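## Task

Take plate B38 from D2 and set it on the block of the real-time cycler Q1, and take plate R33 from D3 and set it in the waiting nest W1. Both plates must have well A1 in the corner labelled A1 and must lie flat, seated within the locators. Close Q1's lid over B38 by pressing the LID key. Q1 is loose, so it has to finish at its original spot with its original heading. The tube cooling block on D1 and everything else along the row must stay exactly as found, every tube sitting in its bore. Press START on Q1 so a run is still active at the end. An active run scores worse than no run if anything you were required to change is still wrong. Anything held in place only by the robot at the end does not count. Finish with the gripper released and away from everything; resting on START or on Q1's housing is allowed.

## Robot and tools

Robot: one six-joint arm carrying a two-finger parallel gripper. The fingers extend along the gripper's +z axis and close along its y axis. The reported hand point lies between the pads when they are shut; closed fingertips stick out about 33 mm past it, open ones about 9 mm. Closing pushes the tips roughly 24 mm further from the wrist, so keep that much clearance above a surface before gripping.

Frame: the scene frame has its origin on the table under the arm base, +z up, +y to the left when looking along +x. Positions are in metres, orientation is a quaternion written w first (qw, qx, qy, qz). The base may be slightly tilted and the reported hand position gets less accurate far from the base.

Layout: stations D1 to D4 go left to right as seen from the base. RG is a spare nest for putting a plate down to regrip. On any labelled item, well A1 sits at the labelled short end, in the corner farther from the labelled long side. Q1's upper front keys, left to right when facing it: START, LID, STOP, CLEAR. LID toggles the lid; neither LID nor START responds while the lid is partway. If the lid is obstructed it stops, the lamp goes red, and only CLEAR releases it (reopening it). A blue lamp means a run is active. Loose items may occasionally get nudged.

A row (used by every moving tool) is 10 numbers: x, y, z, qw, qx, qy, qz, position, force_limit, speed. The first seven are an absolute pose target for the hand in the scene frame. The last three each lie in [-1, 1]: position +1 = fully open (140 mm), about -0.8 = pads touching, -1 = close until blocked; force_limit -1/0/+1 is roughly 14/60/107 N of squeeze; speed -1/0/+1 is roughly 30/140/250 mm/s of gap change. Resend the wanted quaternion in each row rather than copying a drifted reported one.

execute_actions(actions): a list of actions; each action is a list of up to 15 rows, one per 1/30 s control step, and the final row is repeated to fill 15 steps. An empty list just reports state and images. Any target more than 0.6 m from the hand's position at that action's start, along any gripper axis, gets the action refused; a malformed action, or a first action failing that check, cancels the whole call. Each step the command is clipped to within 70 mm and 16 degrees of the measured pose, so long distances need several actions.

move(target, speed, stop_force, blocking): target is one 10-number row as above (absolute pose plus finger values, the finger values applied at the start). speed is path top speed in m/s, 0.002 to 0.5 (default 0.25); turn rate is capped at twice it in rad/s. The path is straight, lasts 0.5 to 10 s, ignores obstacles, and the hand can lag, stray, or overshoot the speed near a stretched-out arm. stop_force (20 to 80 N, optional, not in the first 0.2 s) ends the path when the estimated push against the motion rises that much; it is measured along the line to the target in the gripper's starting axes, so don't rely on it during rotations, and omit it when backing off something you press on. Use it only with slow speeds. blocking=false returns after 0.5 s and cannot be combined with stop_force; poll with wait(0) before sending anything else. The result adds a move: line: done, contact, off_target, moving, held or fault, plus limits (paced = pose clipped, held = some steps blocked) and the distance to target.

wait(seconds): 0 to 10, lets the scene run holding the last command. stop(): brakes a running move; fingers continue. zoom_image(camera, region): camera is cam_head_left, cam_head_right or cam_wrist (each 504x504); region is [x0, y0, x1, y1] in pixels from the top-left, at most 504 by 504. finished_scene(scene): ends scene 1 or 2 irreversibly and returns the next task.

Results: the state line gives end_effector_position and end_effector_quat_wxyz; Hand target is where the controller is currently heading. position_measured is in counts (3 open, 230 pads meeting, not linear). object_status: 0 moving, 1 blocked while opening, 2 blocked while closing (a grip), 3 reached target or pads met. Confirm a grip by status 2. To squeeze harder while holding, raise force_limit and nudge position, e.g. -1 to -0.98. Flange force is a noisy outside-force estimate including held weight. Pose unreachable means the clearance check altered or blocked the command. MOTOR HOT warns of heating from holding loads.

Cautions: the arm is stiff; aiming even slightly beyond a firm contact, or 150 N anywhere, or a joint reaching its torque limit (145 N m for the big three joints, 36.4 N m for the wrist joints) causes a 10 s fault stop and drops the rest of the call. Approach surfaces slowly. Don't drop, slam or shove items, never knock anything off the table, keep Q1 from sliding or turning, and don't disturb tubes in the cooling block.

Each tool is called after "Emit:" as name([rows], argument=value, ...), one row to a line, values as JSON.

## Session

I'll start by looking at the current state of the scene.

Emit:
execute_actions(actions=[])

Scene clock: 0.00 s.
end_effector_position=(+0.4482, -0.2383, +0.3402) position_measured=3 object_status=3 end_effector_quat_wxyz=(-0.024, +0.759, -0.647, -0.061)
Joint positions: [-0.729  0.02  -0.104 -0.761 -1.412  1.227]
Joint velocities: [-0.    -0.     0.    -0.002 -0.001  0.   ]
Flange force (N, the push that the arm receives, along the gripper's own x y z axes): no reading
Hand target: +0.448, -0.238, +0.340; -0.024, +0.759, -0.647, -0.061

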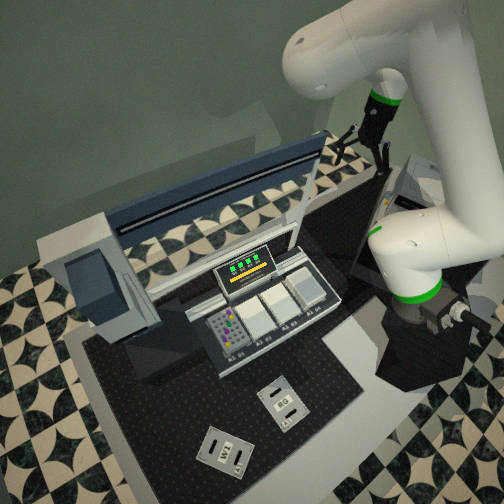

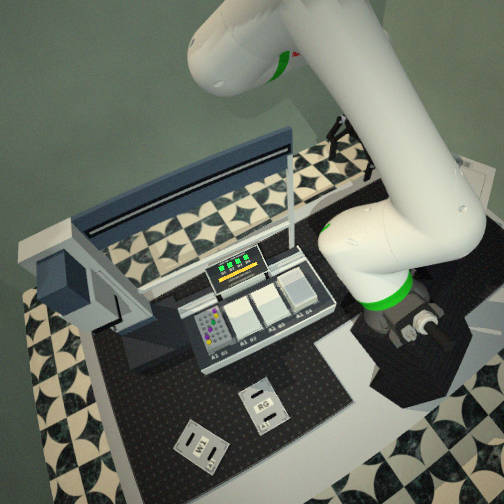

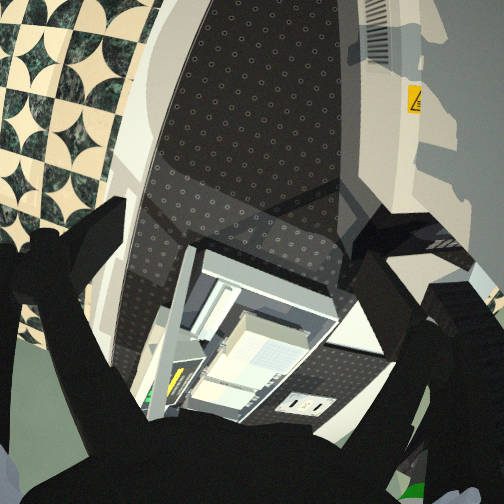

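Emit:
zoom_image(camera="cam_head_left", region=[170, 230, 370, 400])

Emit:
zoom_image(camera="cam_head_left", region=[320, 100, 504, 300])

Emit:
zoom_image(camera="cam_head_left", region=[170, 360, 340, 500])

Region (170, 230, 370, 400) of cam_head_left's 504x504 image, scaled by 2.520, with more detail than that image has; it fills the top 428 rows of this view, and the rest is white.

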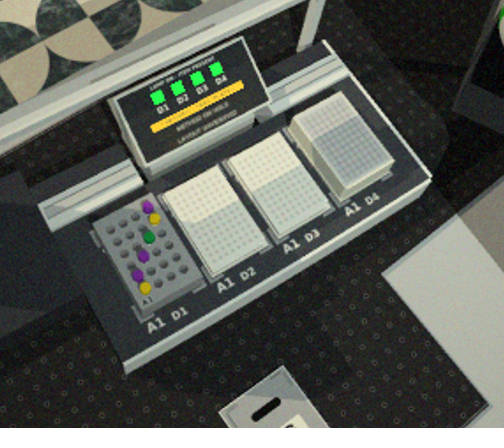

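Region (320, 100, 504, 300) of cam_head_left's 504x504 image, scaled by 2.520, with more detail than that image has; it fills the left 464 columns of this view, and the rest is white.

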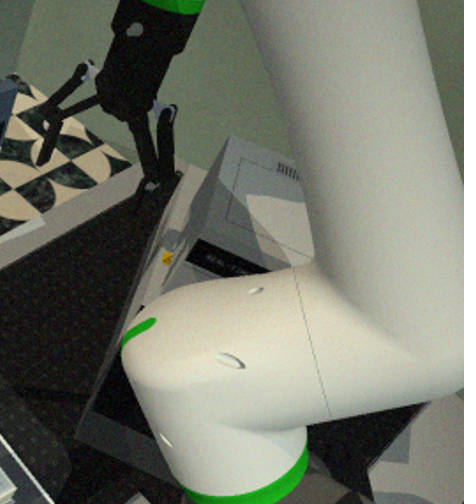

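Region (170, 360, 340, 500) of cam_head_left's 504x504 image, scaled by 2.965, with more detail than that image has; it fills the top 415 rows of this view, and the rest is white.

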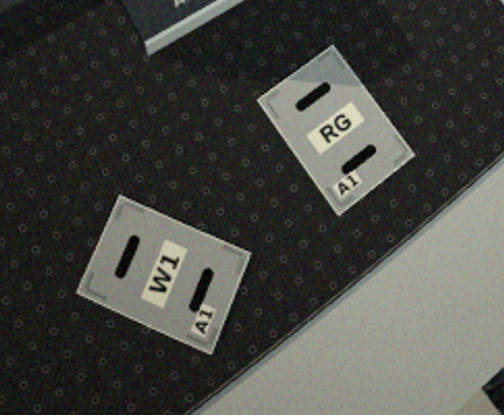

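Emit:
move(target=[0.35, -0.35, 0.55, 0, 0.7071, -0.7071, 0, 1, 0, 0], speed=0.25)

Scene clock: 20.53 s.
end_effector_position=(+0.3493, -0.3501, +0.5502) position_measured=3 object_status=3 end_effector_quat_wxyz=(+0.001, +0.708, -0.707, -0.000)
Joint positions: [-1.272  0.149  0.172 -0.744 -1.758  1.364]
Joint velocities: [-0.001 -0.    -0.    -0.003 -0.001 -0.001]
Flange force (N, the push that the arm receives, along the gripper's own x y z axes): [-0.1 1.2 -0.6]
Hand target: +0.349, -0.350, +0.550; +0.001, +0.708, -0.707, -0.000
Off the commanded pose: 0.001 m, 0 deg.
move: done

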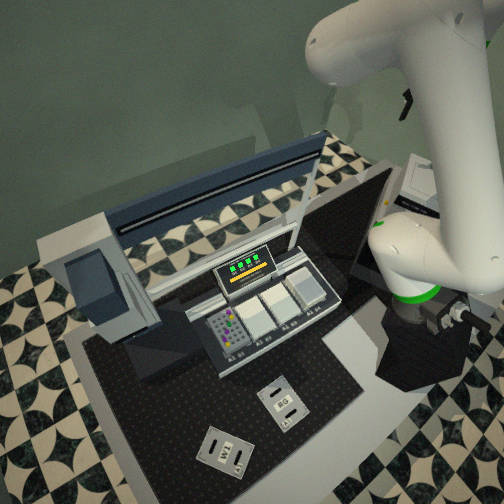

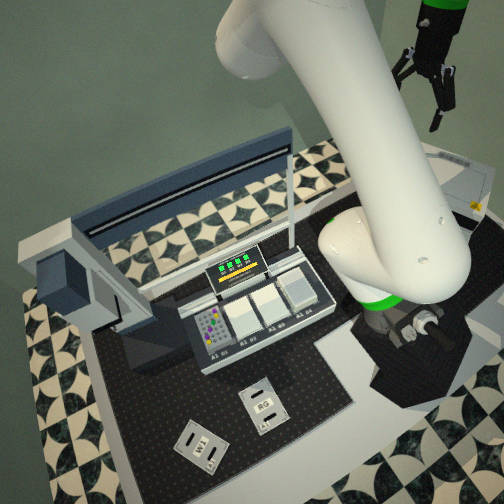

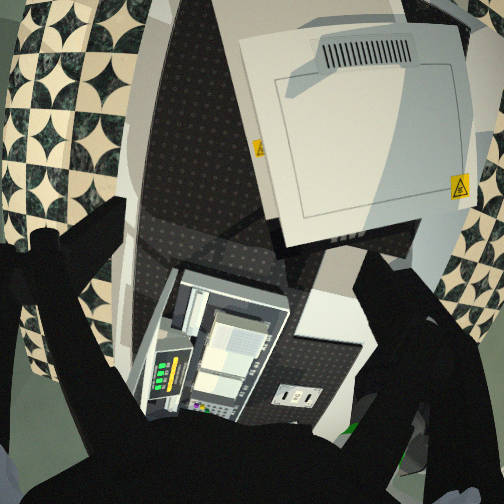

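Emit:
zoom_image(camera="cam_wrist", region=[240, 160, 480, 320])

Emit:
zoom_image(camera="cam_head_right", region=[380, 120, 504, 300])

Region (240, 160, 480, 320) of cam_wrist's 504x504 image, scaled by 2.100, with more detail than that image has.

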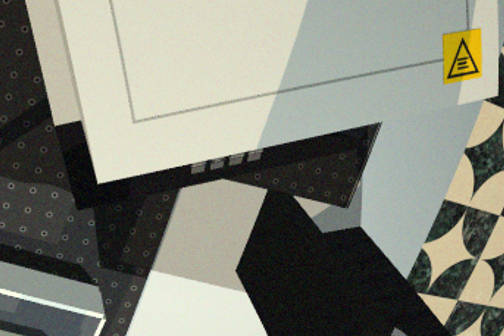

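Region (380, 120, 504, 300) of cam_head_right's 504x504 image, scaled by 2.800, with more detail than that image has; it fills the left 347 columns of this view, and the rest is white.

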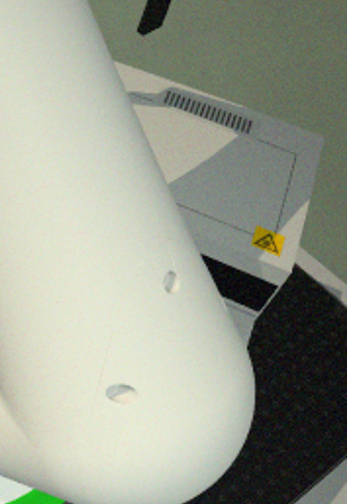

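Emit:
move(target=[0.30, -0.20, 0.50, 0, 0.5446, 0.8387, 0, 1, 0, 0], speed=0.4)

Scene clock: 113.07 s.
end_effector_position=(+0.2998, -0.2003, +0.4995) position_measured=3 object_status=3 end_effector_quat_wxyz=(-0.000, +0.545, +0.839, -0.000)
Joint positions: [-1.27  -0.238 -0.272 -0.741 -1.716 -1.323]
Joint velocities: [-0.001  0.    -0.     0.002  0.001 -0.   ]
Flange force (N, the push that the arm receives, along the gripper's own x y z axes): [-0.7 -0.9 -2.5]
Hand target: +0.300, -0.200, +0.499; -0.000, +0.545, +0.839, -0.000
Off the commanded pose: 0.001 m, 0 deg.
move: done

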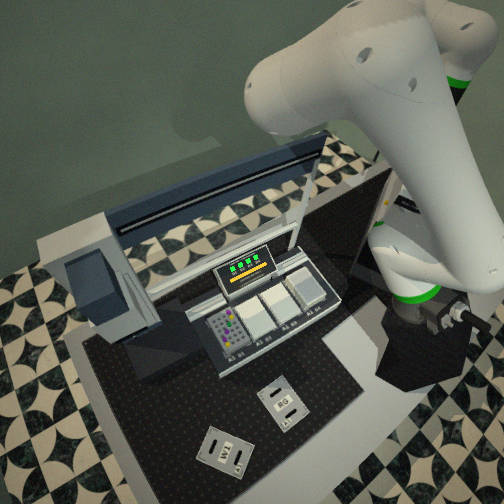

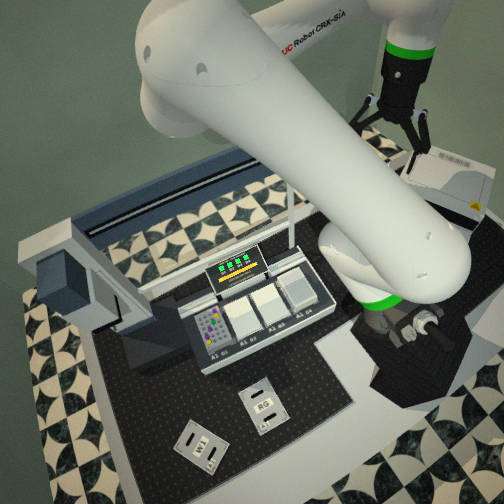

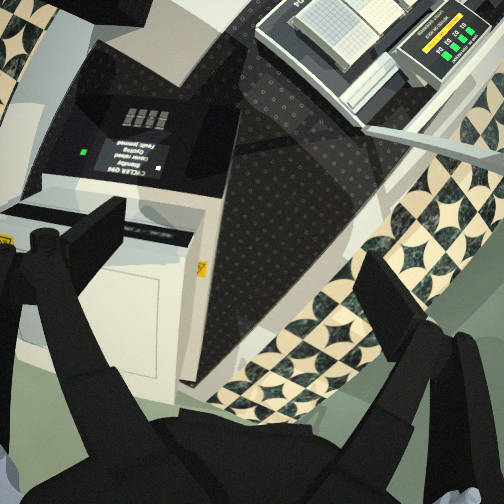

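Emit:
zoom_image(camera="cam_wrist", region=[30, 60, 260, 260])

Region (30, 60, 260, 260) of cam_wrist's 504x504 image, scaled by 2.191, with more detail than that image has; it fills the top 438 rows of this view, and the rest is white.

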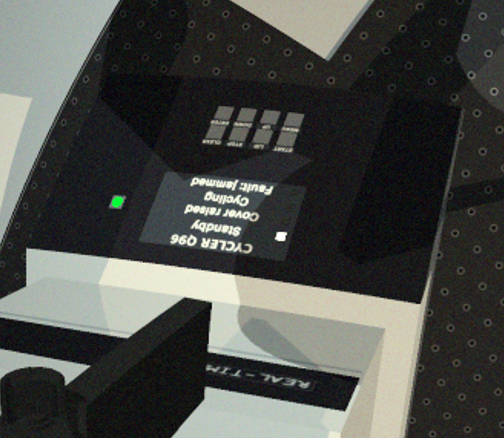

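Emit:
zoom_image(camera="cam_wrist", region=[200, 60, 400, 260])

Region (200, 60, 400, 260) of cam_wrist's 504x504 image, scaled by 2.520, with more detail than that image has.

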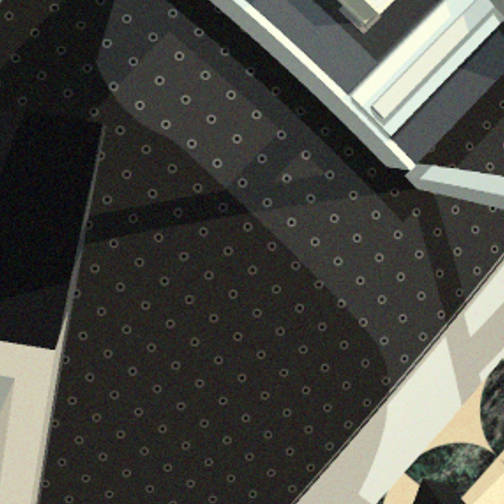

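Emit:
zoom_image(camera="cam_wrist", region=[100, 170, 260, 330])

Region (100, 170, 260, 330) of cam_wrist's 504x504 image, scaled by 3.150, with more detail than that image has.

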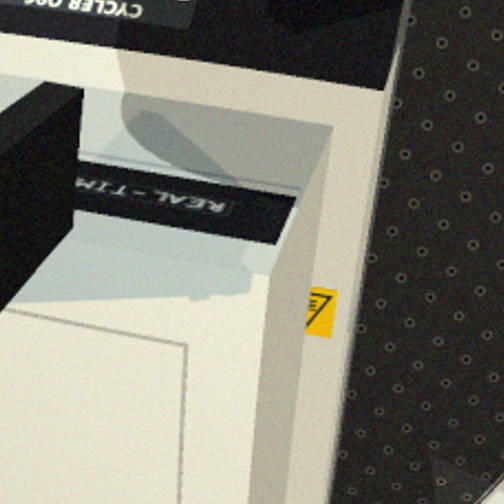

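Emit:
move(target=[0.17, -0.22, 0.36, 0, 0.5446, 0.8387, 0, -1, 0, 0.5], speed=0.2)

Scene clock: 234.43 s.
end_effector_position=(+0.1696, -0.2210, +0.3599) position_measured=233 object_status=3 end_effector_quat_wxyz=(-0.000, +0.545, +0.838, -0.001)
Joint positions: [-1.286 -0.035 -0.594 -0.752 -1.336 -0.958]
Joint velocities: [-0.001  0.001 -0.001 -0.002  0.002 -0.   ]
Flange force (N, the push that the arm receives, along the gripper's own x y z axes): [0.7 -1.6 -1.1]
Hand target: +0.170, -0.221, +0.360; -0.000, +0.545, +0.838, -0.001
Off the commanded pose: 0.001 m, 0 deg.
move: done

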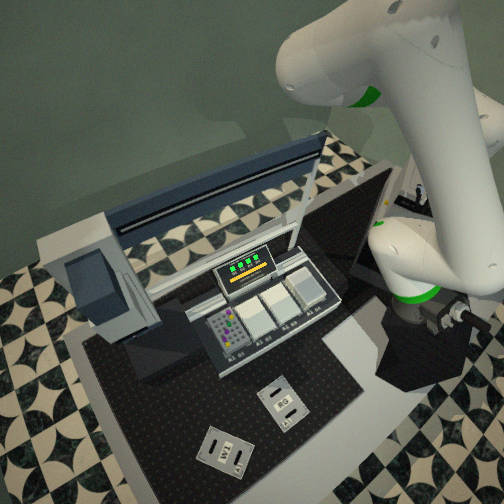

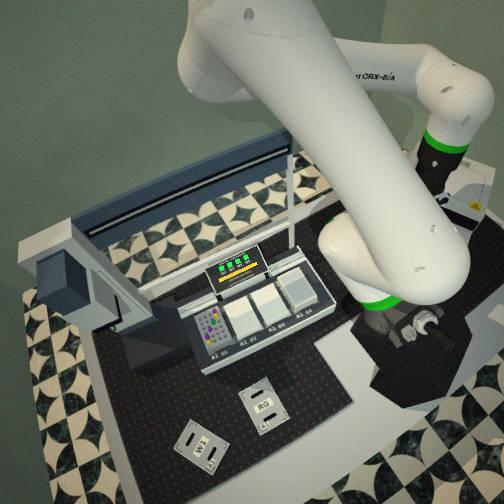

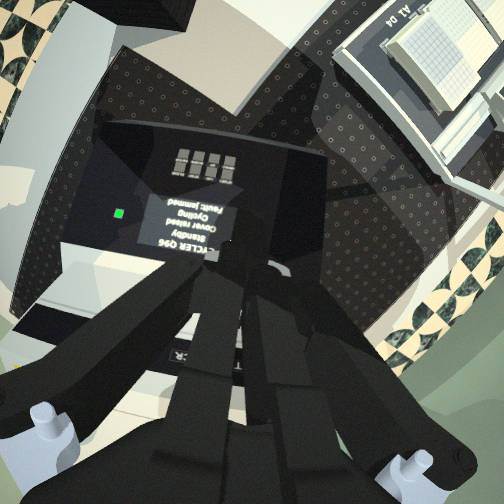

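Emit:
zoom_image(camera="cam_wrist", region=[150, 120, 300, 270])

Region (150, 120, 300, 270) of cam_wrist's 504x504 image, scaled by 3.360, with more detail than that image has.

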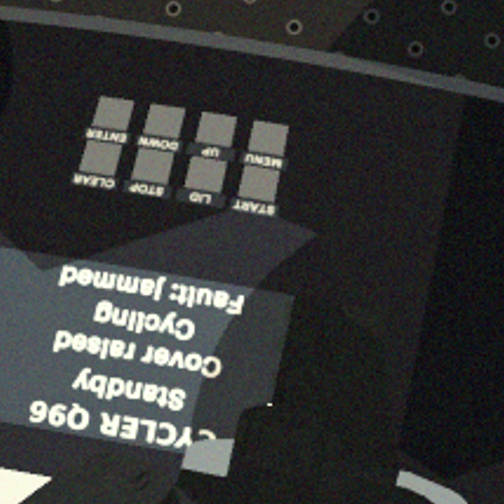

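Emit:
zoom_image(camera="cam_wrist", region=[210, 180, 300, 270])

Region (210, 180, 300, 270) of cam_wrist's 504x504 image, scaled by 5.600, with more detail than that image has.

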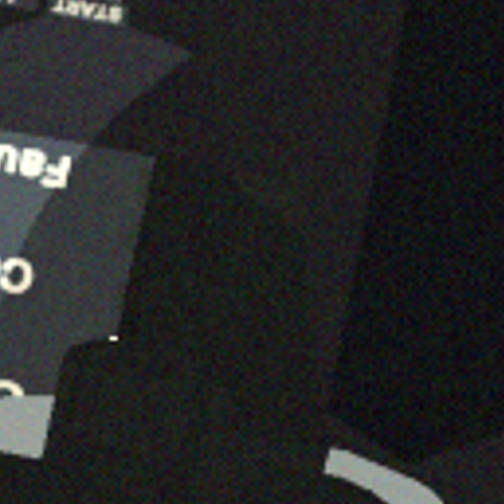

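Emit:
move(target=[0.1155, -0.2257, 0.20, 0, 0.6259, 0.7799, 0, -1, 0, 0.5], speed=0.15)

Scene clock: 330.33 s.
end_effector_position=(+0.1152, -0.2264, +0.1998) position_measured=233 object_status=3 end_effector_quat_wxyz=(-0.000, +0.626, +0.780, -0.000)
Joint positions: [-1.137  0.367 -0.689 -1.013 -0.937 -0.811]
Joint velocities: [0.    0.    0.001 0.003 0.001 0.001]
Flange force (N, the push that the arm receives, along the gripper's own x y z axes): [-1.2 -1.6 -0.8]
Hand target: +0.115, -0.226, +0.200; -0.000, +0.626, +0.780, -0.000
Off the commanded pose: 0.001 m, 0 deg.
move: done

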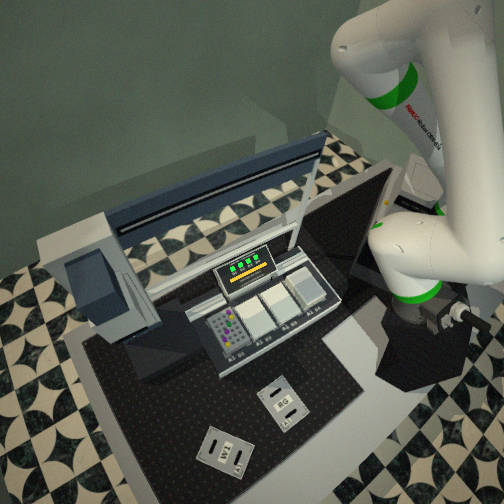

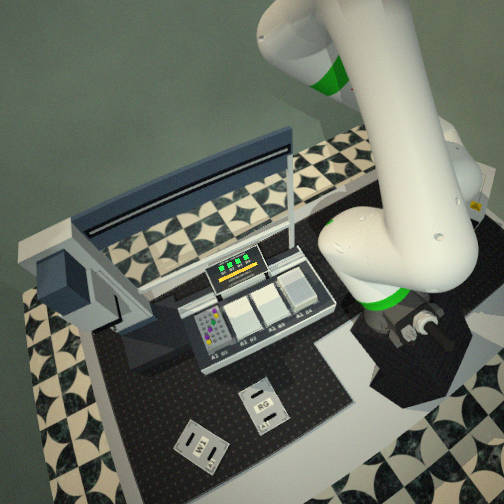

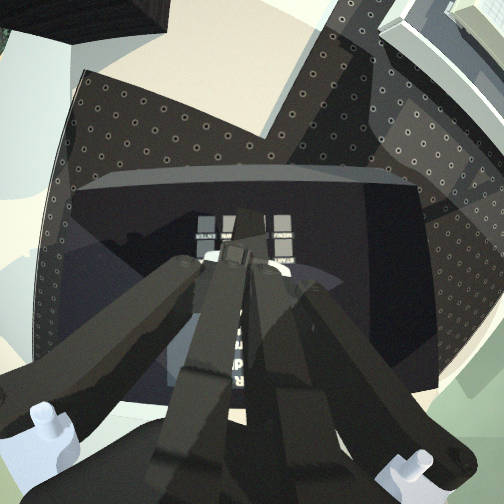

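Emit:
zoom_image(camera="cam_wrist", region=[185, 190, 315, 290])

Region (185, 190, 315, 290) of cam_wrist's 504x504 image, scaled by 3.877, with more detail than that image has; it fills the top 388 rows of this view, and the rest is white.

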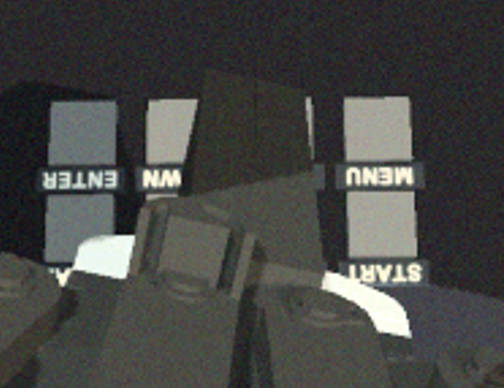

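Emit:
move(target=[0.1236, -0.2288, 0.174, 0, 0.6259, 0.7799, 0, -1, 0, 0.5], speed=0.05)

Emit:
zoom_image(camera="cam_wrist", region=[175, 190, 325, 290])

Scene clock: 380.33 s.
end_effector_position=(+0.1237, -0.2288, +0.1740) position_measured=233 object_status=3 end_effector_quat_wxyz=(+0.000, +0.626, +0.780, +0.000)
Joint positions: [-1.078  0.419 -0.675 -1.08  -0.895 -0.786]
Joint velocities: [ 0.001  0.001 -0.001  0.001  0.001 -0.   ]
Flange force (N, the push that the arm receives, along the gripper's own x y z axes): [0.4 -5.8 -3.7]
Hand target: +0.124, -0.229, +0.174; -0.000, +0.626, +0.780, +0.000
Off the commanded pose: 0.000 m, 0 deg.
move: done

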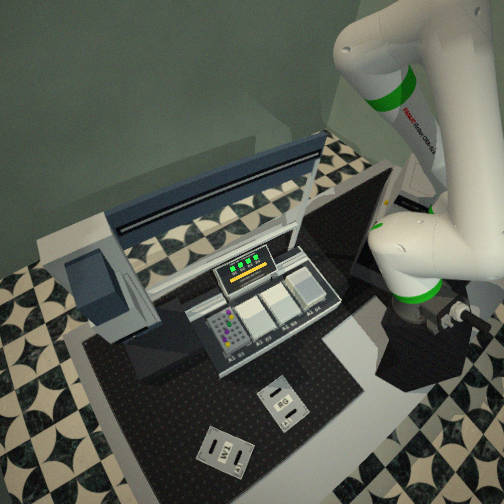

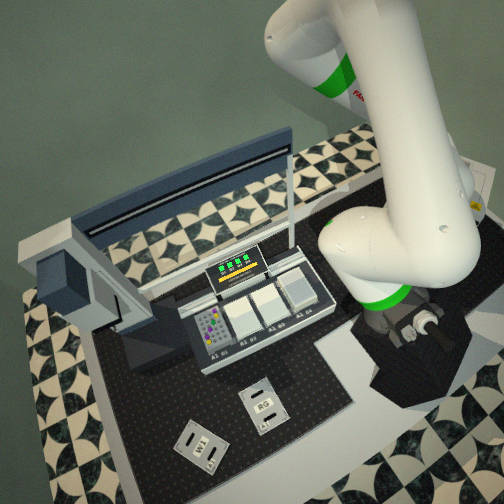

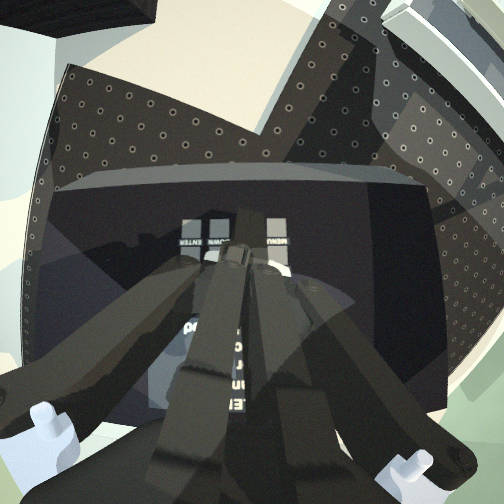

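Region (175, 190, 325, 290) of cam_wrist's 504x504 image, scaled by 3.360, with more detail than that image has.

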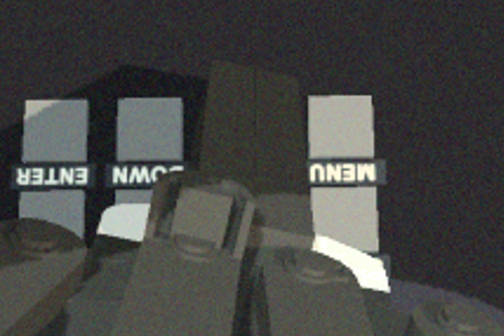

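Emit:
move(target=[0.1202, -0.2216, 0.169, 0.1179, 0.6205, 0.7732, -0.0561, -1, 0, 0.5], speed=0.15)

Emit:
zoom_image(camera="cam_wrist", region=[175, 190, 325, 290])

Scene clock: 436.63 s.
end_effector_position=(+0.1191, -0.2217, +0.1693) position_measured=233 object_status=3 end_effector_quat_wxyz=(+0.117, +0.621, +0.773, -0.056)
Joint positions: [-1.301  0.439 -0.849 -1.386 -0.827 -0.289]
Joint velocities: [-0.002  0.003 -0.    -0.002 -0.003  0.003]
Flange force (N, the push that the arm receives, along the gripper's own x y z axes): no reading
Hand target: +0.119, -0.222, +0.169; +0.117, +0.621, +0.773, -0.056
Off the commanded pose: 0.001 m, 0 deg.
move: done

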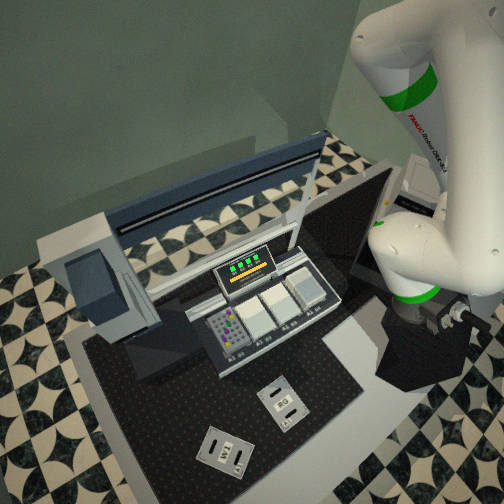

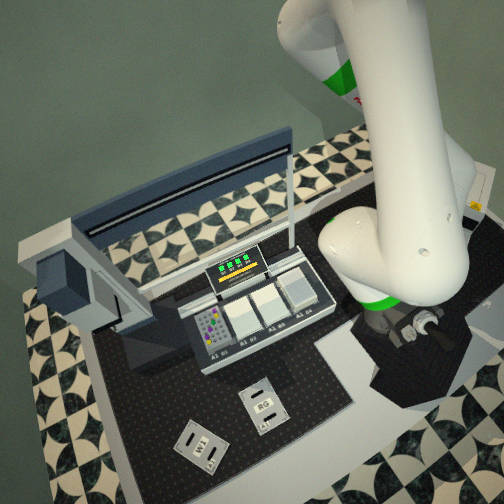

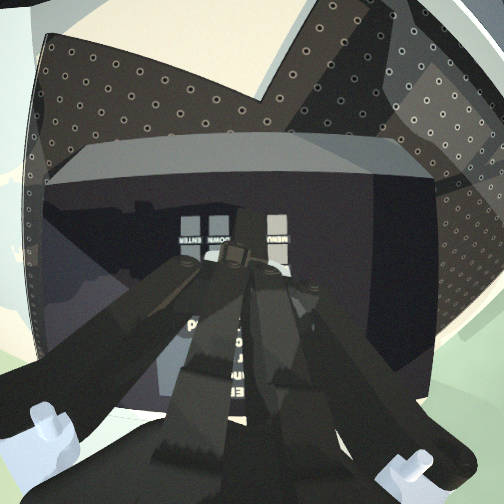

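Region (175, 190, 325, 290) of cam_wrist's 504x504 image, scaled by 3.360, with more detail than that image has.

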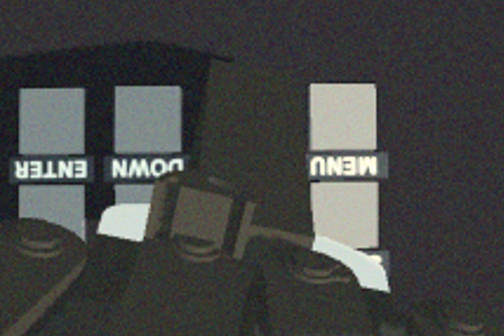

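Emit:
execute_actions([
  [[0.1193,-0.2221,0.1692,0.1179,0.6205,0.7732,-0.0561,-1,0,0.5],[0.1195,-0.2225,0.1691,0.1179,0.6205,0.7732,-0.0561,-1,0,0.5],[0.1197,-0.2229,0.1689,0.1179,0.6205,0.7732,-0.0561,-1,0,0.5],[0.1198,-0.2232,0.1687,0.1179,0.6205,0.7732,-0.0561,-1,0,0.5],[0.1200,-0.2236,0.1685,0.1179,0.6205,0.7732,-0.0561,-1,0,0.5]],
])

Scene clock: 461.50 s.
end_effector_position=(+0.1202, -0.2235, +0.1685) position_measured=233 object_status=3 end_effector_quat_wxyz=(+0.118, +0.621, +0.773, -0.056)
Joint positions: [-1.3    0.445 -0.844 -1.39  -0.828 -0.286]
Joint velocities: [ 0.     0.     0.001 -0.002  0.003 -0.001]
Flange force (N, the push that the arm receives, along the gripper's own x y z axes): no reading
Hand target: +0.120, -0.224, +0.169; +0.118, +0.621, +0.773, -0.056
Off the commanded pose: 0.000 m, 0 deg.
Step readings (end_effector_position):
0: (+0.1192, -0.2216, +0.1693)
1: (+0.1192, -0.2216, +0.1693)
2: (+0.1192, -0.2216, +0.1692)
4: (+0.1195, -0.2223, +0.1690)
8: (+0.1201, -0.2233, +0.1685)
15: end_effector_position above

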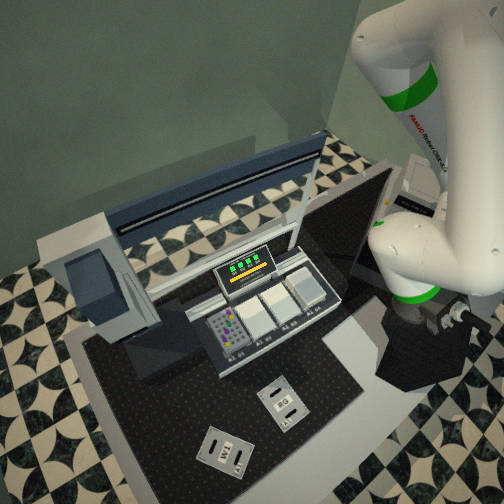

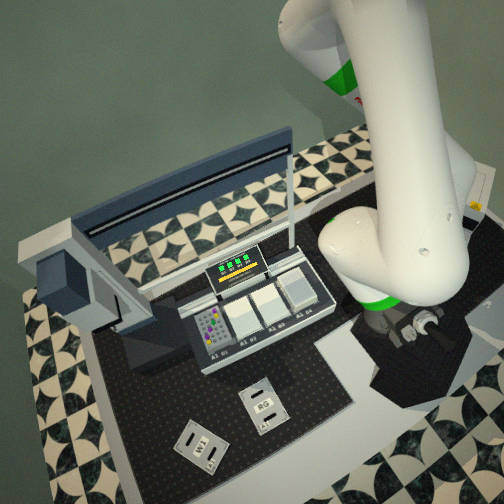

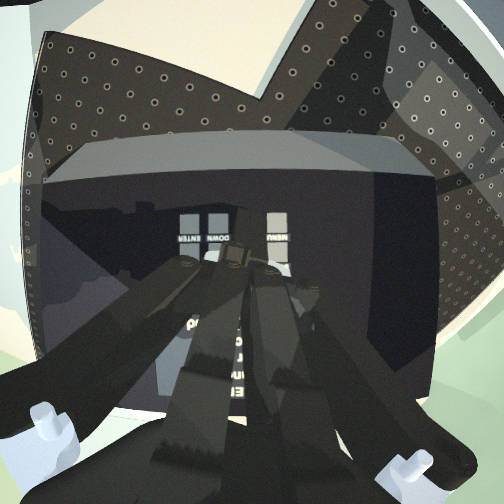

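Emit:
execute_actions([
  [[0.1201,-0.2238,0.1683,0.1179,0.6205,0.7732,-0.0561,-1,0,0.5],[0.1202,-0.2240,0.1681,0.1179,0.6205,0.7732,-0.0561,-1,0,0.5],[0.1203,-0.2242,0.1678,0.1179,0.6205,0.7732,-0.0561,-1,0,0.5],[0.1203,-0.2243,0.1676,0.1179,0.6205,0.7732,-0.0561,-1,0,0.5],[0.1204,-0.2245,0.1674,0.1179,0.6205,0.7732,-0.0561,-1,0,0.5]],
])

Scene clock: 466.90 s.
end_effector_position=(+0.1204, -0.2245, +0.1674) position_measured=233 object_status=3 end_effector_quat_wxyz=(+0.118, +0.621, +0.773, -0.056)
Joint positions: [-1.297  0.449 -0.842 -1.395 -0.827 -0.284]
Joint velocities: [-0.001  0.001 -0.     0.    -0.     0.   ]
Flange force (N, the push that the arm receives, along the gripper's own x y z axes): no reading
Hand target: +0.120, -0.225, +0.167; +0.118, +0.621, +0.773, -0.056
Off the commanded pose: 0.000 m, 0 deg.
Step readings (end_effector_position):
0: (+0.1200, -0.2236, +0.1685)
1: (+0.1200, -0.2236, +0.1685)
2: (+0.1201, -0.2237, +0.1684)
4: (+0.1202, -0.2241, +0.1679)
8: (+0.1204, -0.2245, +0.1674)
15: end_effector_position above

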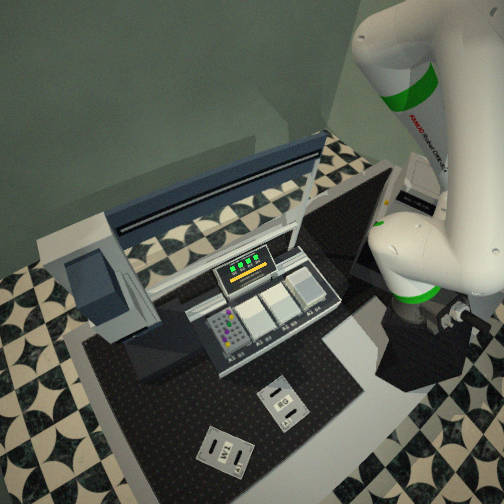

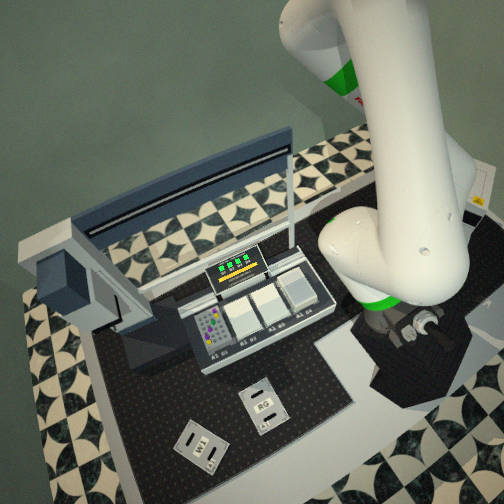

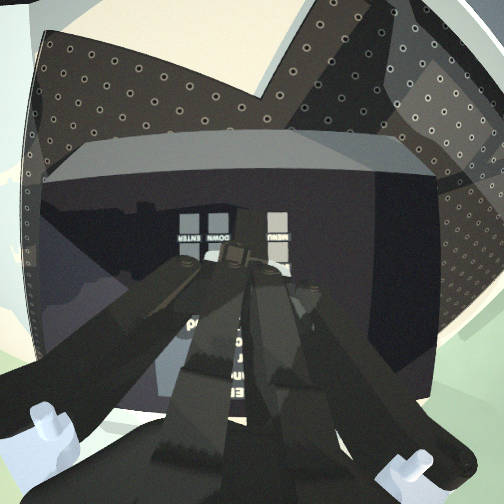

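Emit:
move(target=[0.115, -0.213, 0.182, 0.1179, 0.6205, 0.7732, -0.0561, -1, 0, 0.5], speed=0.05)

Scene clock: 472.10 s.
end_effector_position=(+0.1149, -0.2130, +0.1820) position_measured=233 object_status=3 end_effector_quat_wxyz=(+0.118, +0.621, +0.773, -0.056)
Joint positions: [-1.335  0.392 -0.872 -1.337 -0.843 -0.315]
Joint velocities: [ 0.     0.001  0.     0.001  0.001 -0.   ]
Flange force (N, the push that the arm receives, along the gripper's own x y z axes): no reading
Hand target: +0.115, -0.213, +0.182; +0.118, +0.621, +0.773, -0.056
Off the commanded pose: 0.000 m, 0 deg.
move: done

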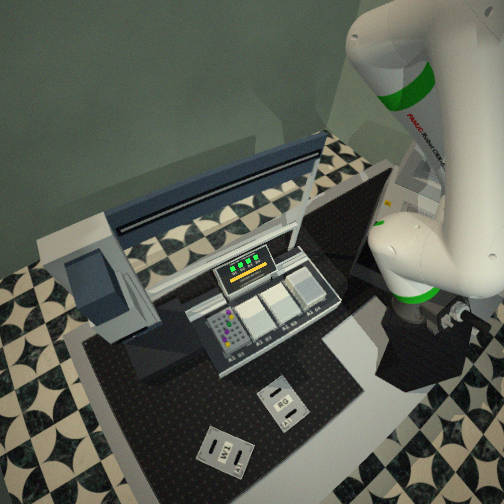

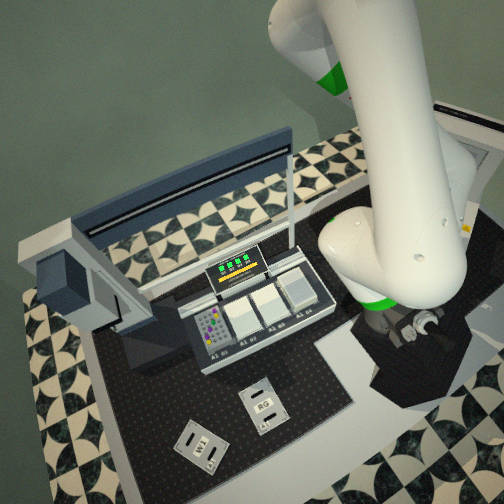

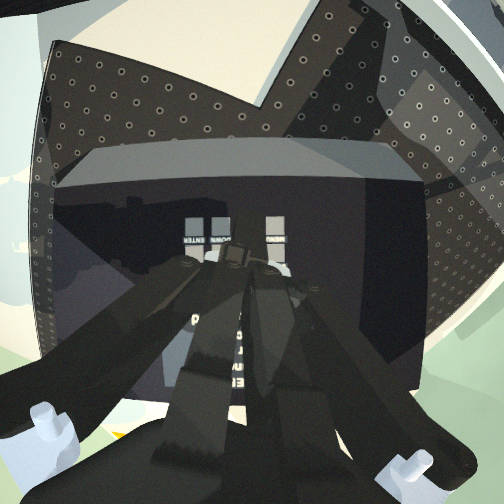

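Emit:
move(target=[0.157, -0.324, 0.45, 0, 0.6259, 0.7799, 0, 1, 0, 0.5], speed=0.25)

Scene clock: 485.40 s.
end_effector_position=(+0.1582, -0.3229, +0.4502) position_measured=3 object_status=3 end_effector_quat_wxyz=(+0.001, +0.625, +0.781, +0.000)
Joint positions: [-1.438  0.211 -0.243 -0.686 -1.503 -1.123]
Joint velocities: [ 0.     0.001  0.001 -0.     0.002  0.   ]
Flange force (N, the push that the arm receives, along the gripper's own x y z axes): [-5.0 -4.4 -5.8]
Hand target: +0.158, -0.323, +0.450; +0.001, +0.625, +0.781, +0.000
Off the commanded pose: 0.002 m, 0 deg.
move: done

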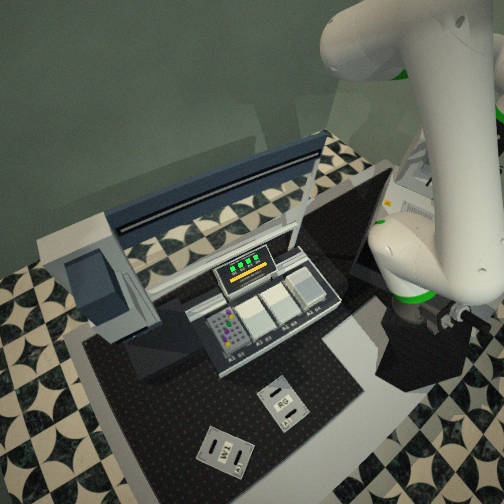

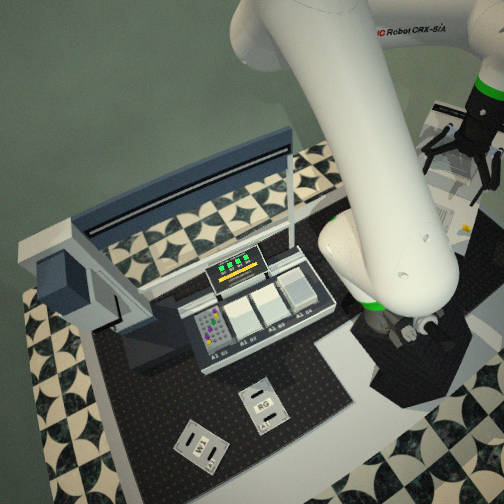

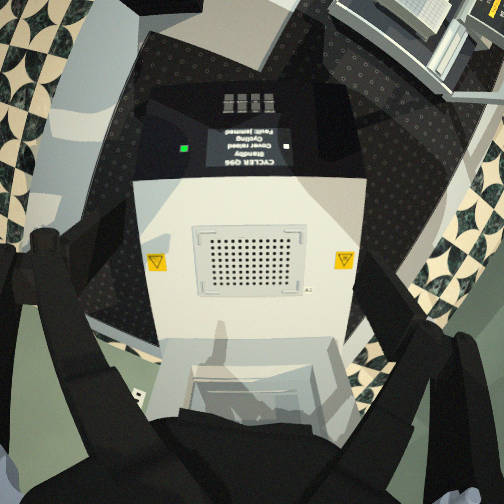

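Emit:
zoom_image(camera="cam_wrist", region=[170, 200, 340, 320])

Region (170, 200, 340, 320) of cam_wrist's 504x504 image, scaled by 2.965, with more detail than that image has; it fills the top 356 rows of this view, and the rest is white.

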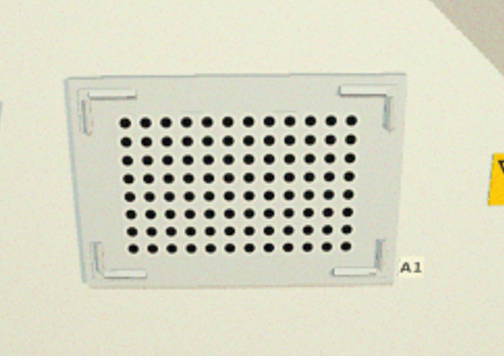

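Emit:
zoom_image(camera="cam_wrist", region=[330, 230, 430, 330])

Emit:
zoom_image(camera="cam_wrist", region=[60, 170, 160, 270])

Region (330, 230, 430, 330) of cam_wrist's 504x504 image, scaled by 5.040, with more detail than that image has.

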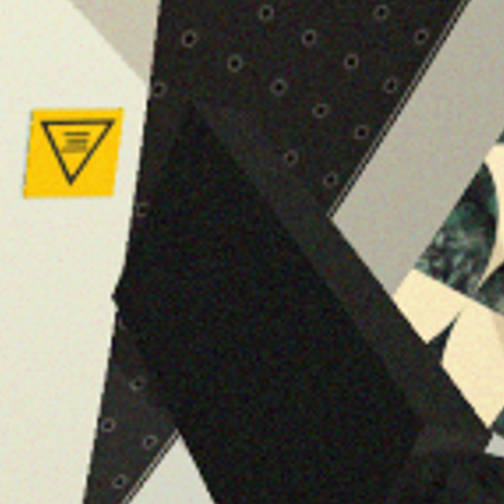

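Region (60, 170, 160, 270) of cam_wrist's 504x504 image, scaled by 5.040, with more detail than that image has.

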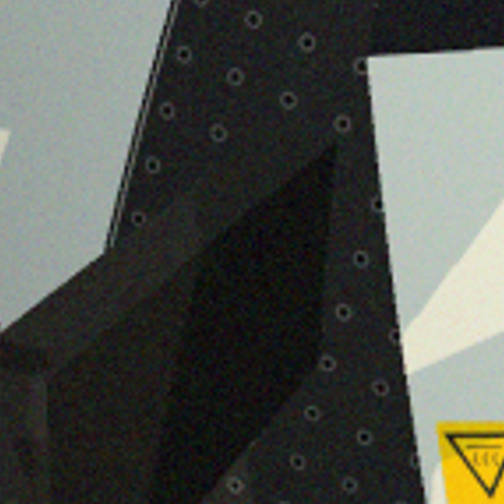

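Emit:
zoom_image(camera="cam_head_left", region=[225, 275, 335, 355])

Emit:
zoom_image(camera="cam_head_right", region=[190, 260, 330, 360])

Region (225, 275, 335, 355) of cam_head_left's 504x504 image, scaled by 4.582, with more detail than that image has; it fills the top 367 rows of this view, and the rest is white.

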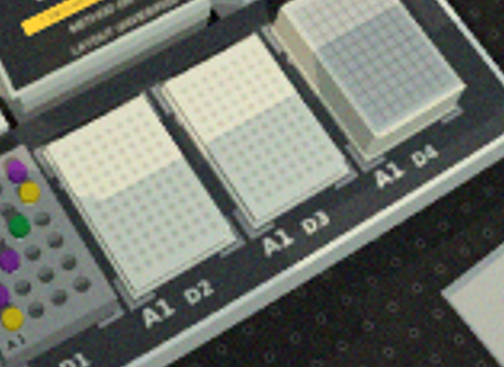

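Region (190, 260, 330, 360) of cam_head_right's 504x504 image, scaled by 3.600, with more detail than that image has; it fills the top 360 rows of this view, and the rest is white.

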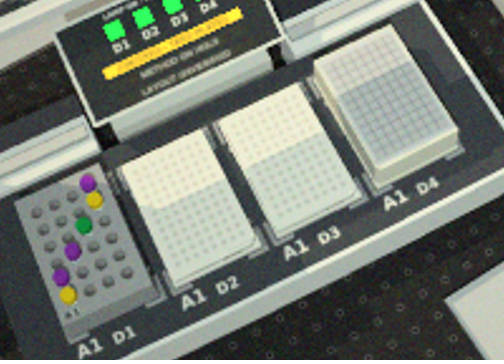

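Emit:
move(target=[0.42, -0.15, 0.65, 0, -0.6225, 0.7826, 0, 1, 0, 0.5], speed=0.4)

Scene clock: 609.17 s.
end_effector_position=(+0.4206, -0.1479, +0.6495) position_measured=3 object_status=3 end_effector_quat_wxyz=(+0.001, -0.623, +0.782, +0.000)
Joint positions: [-1.333 -0.236  0.209 -0.865 -2.099  0.856]
Joint velocities: [-0.002  0.002  0.     0.    -0.     0.   ]
Flange force (N, the push that the arm receives, along the gripper's own x y z axes): [-2.6 5.4 -2.3]
Hand target: +0.421, -0.148, +0.649; +0.001, -0.623, +0.782, +0.000
Off the commanded pose: 0.002 m, 0 deg.
move: done

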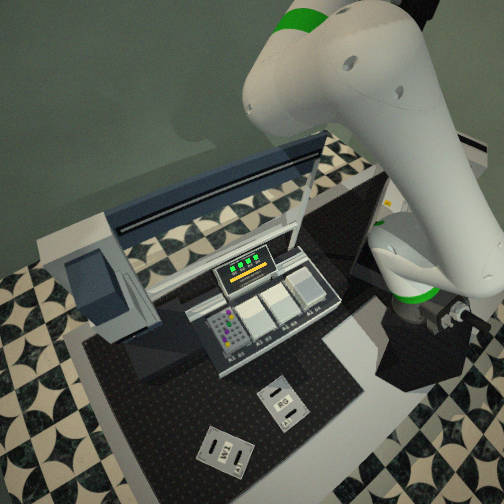

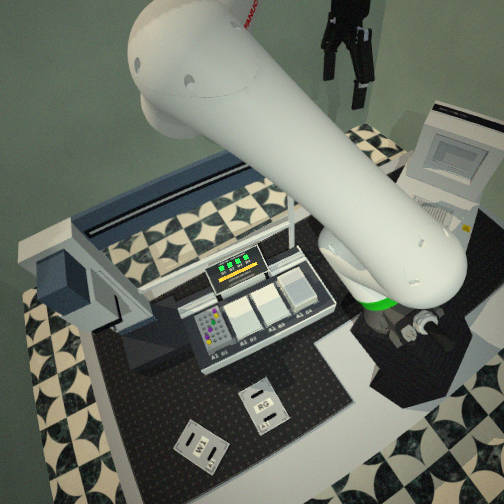

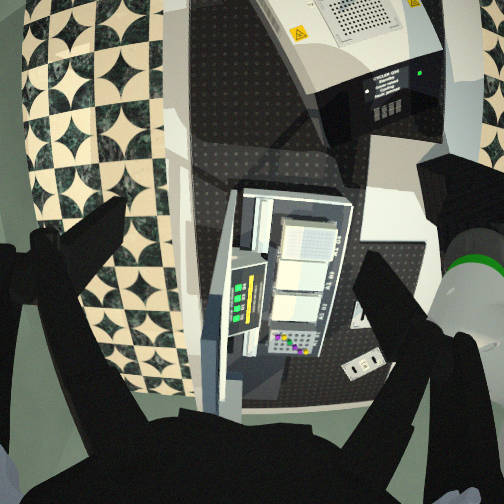

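Emit:
zoom_image(camera="cam_wrist", region=[180, 170, 400, 420])

Region (180, 170, 400, 420) of cam_wrist's 504x504 image, scaled by 2.016, with more detail than that image has; it fills the left 444 columns of this view, and the rest is white.

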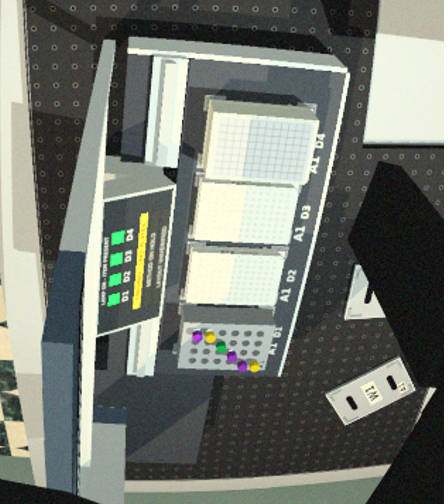

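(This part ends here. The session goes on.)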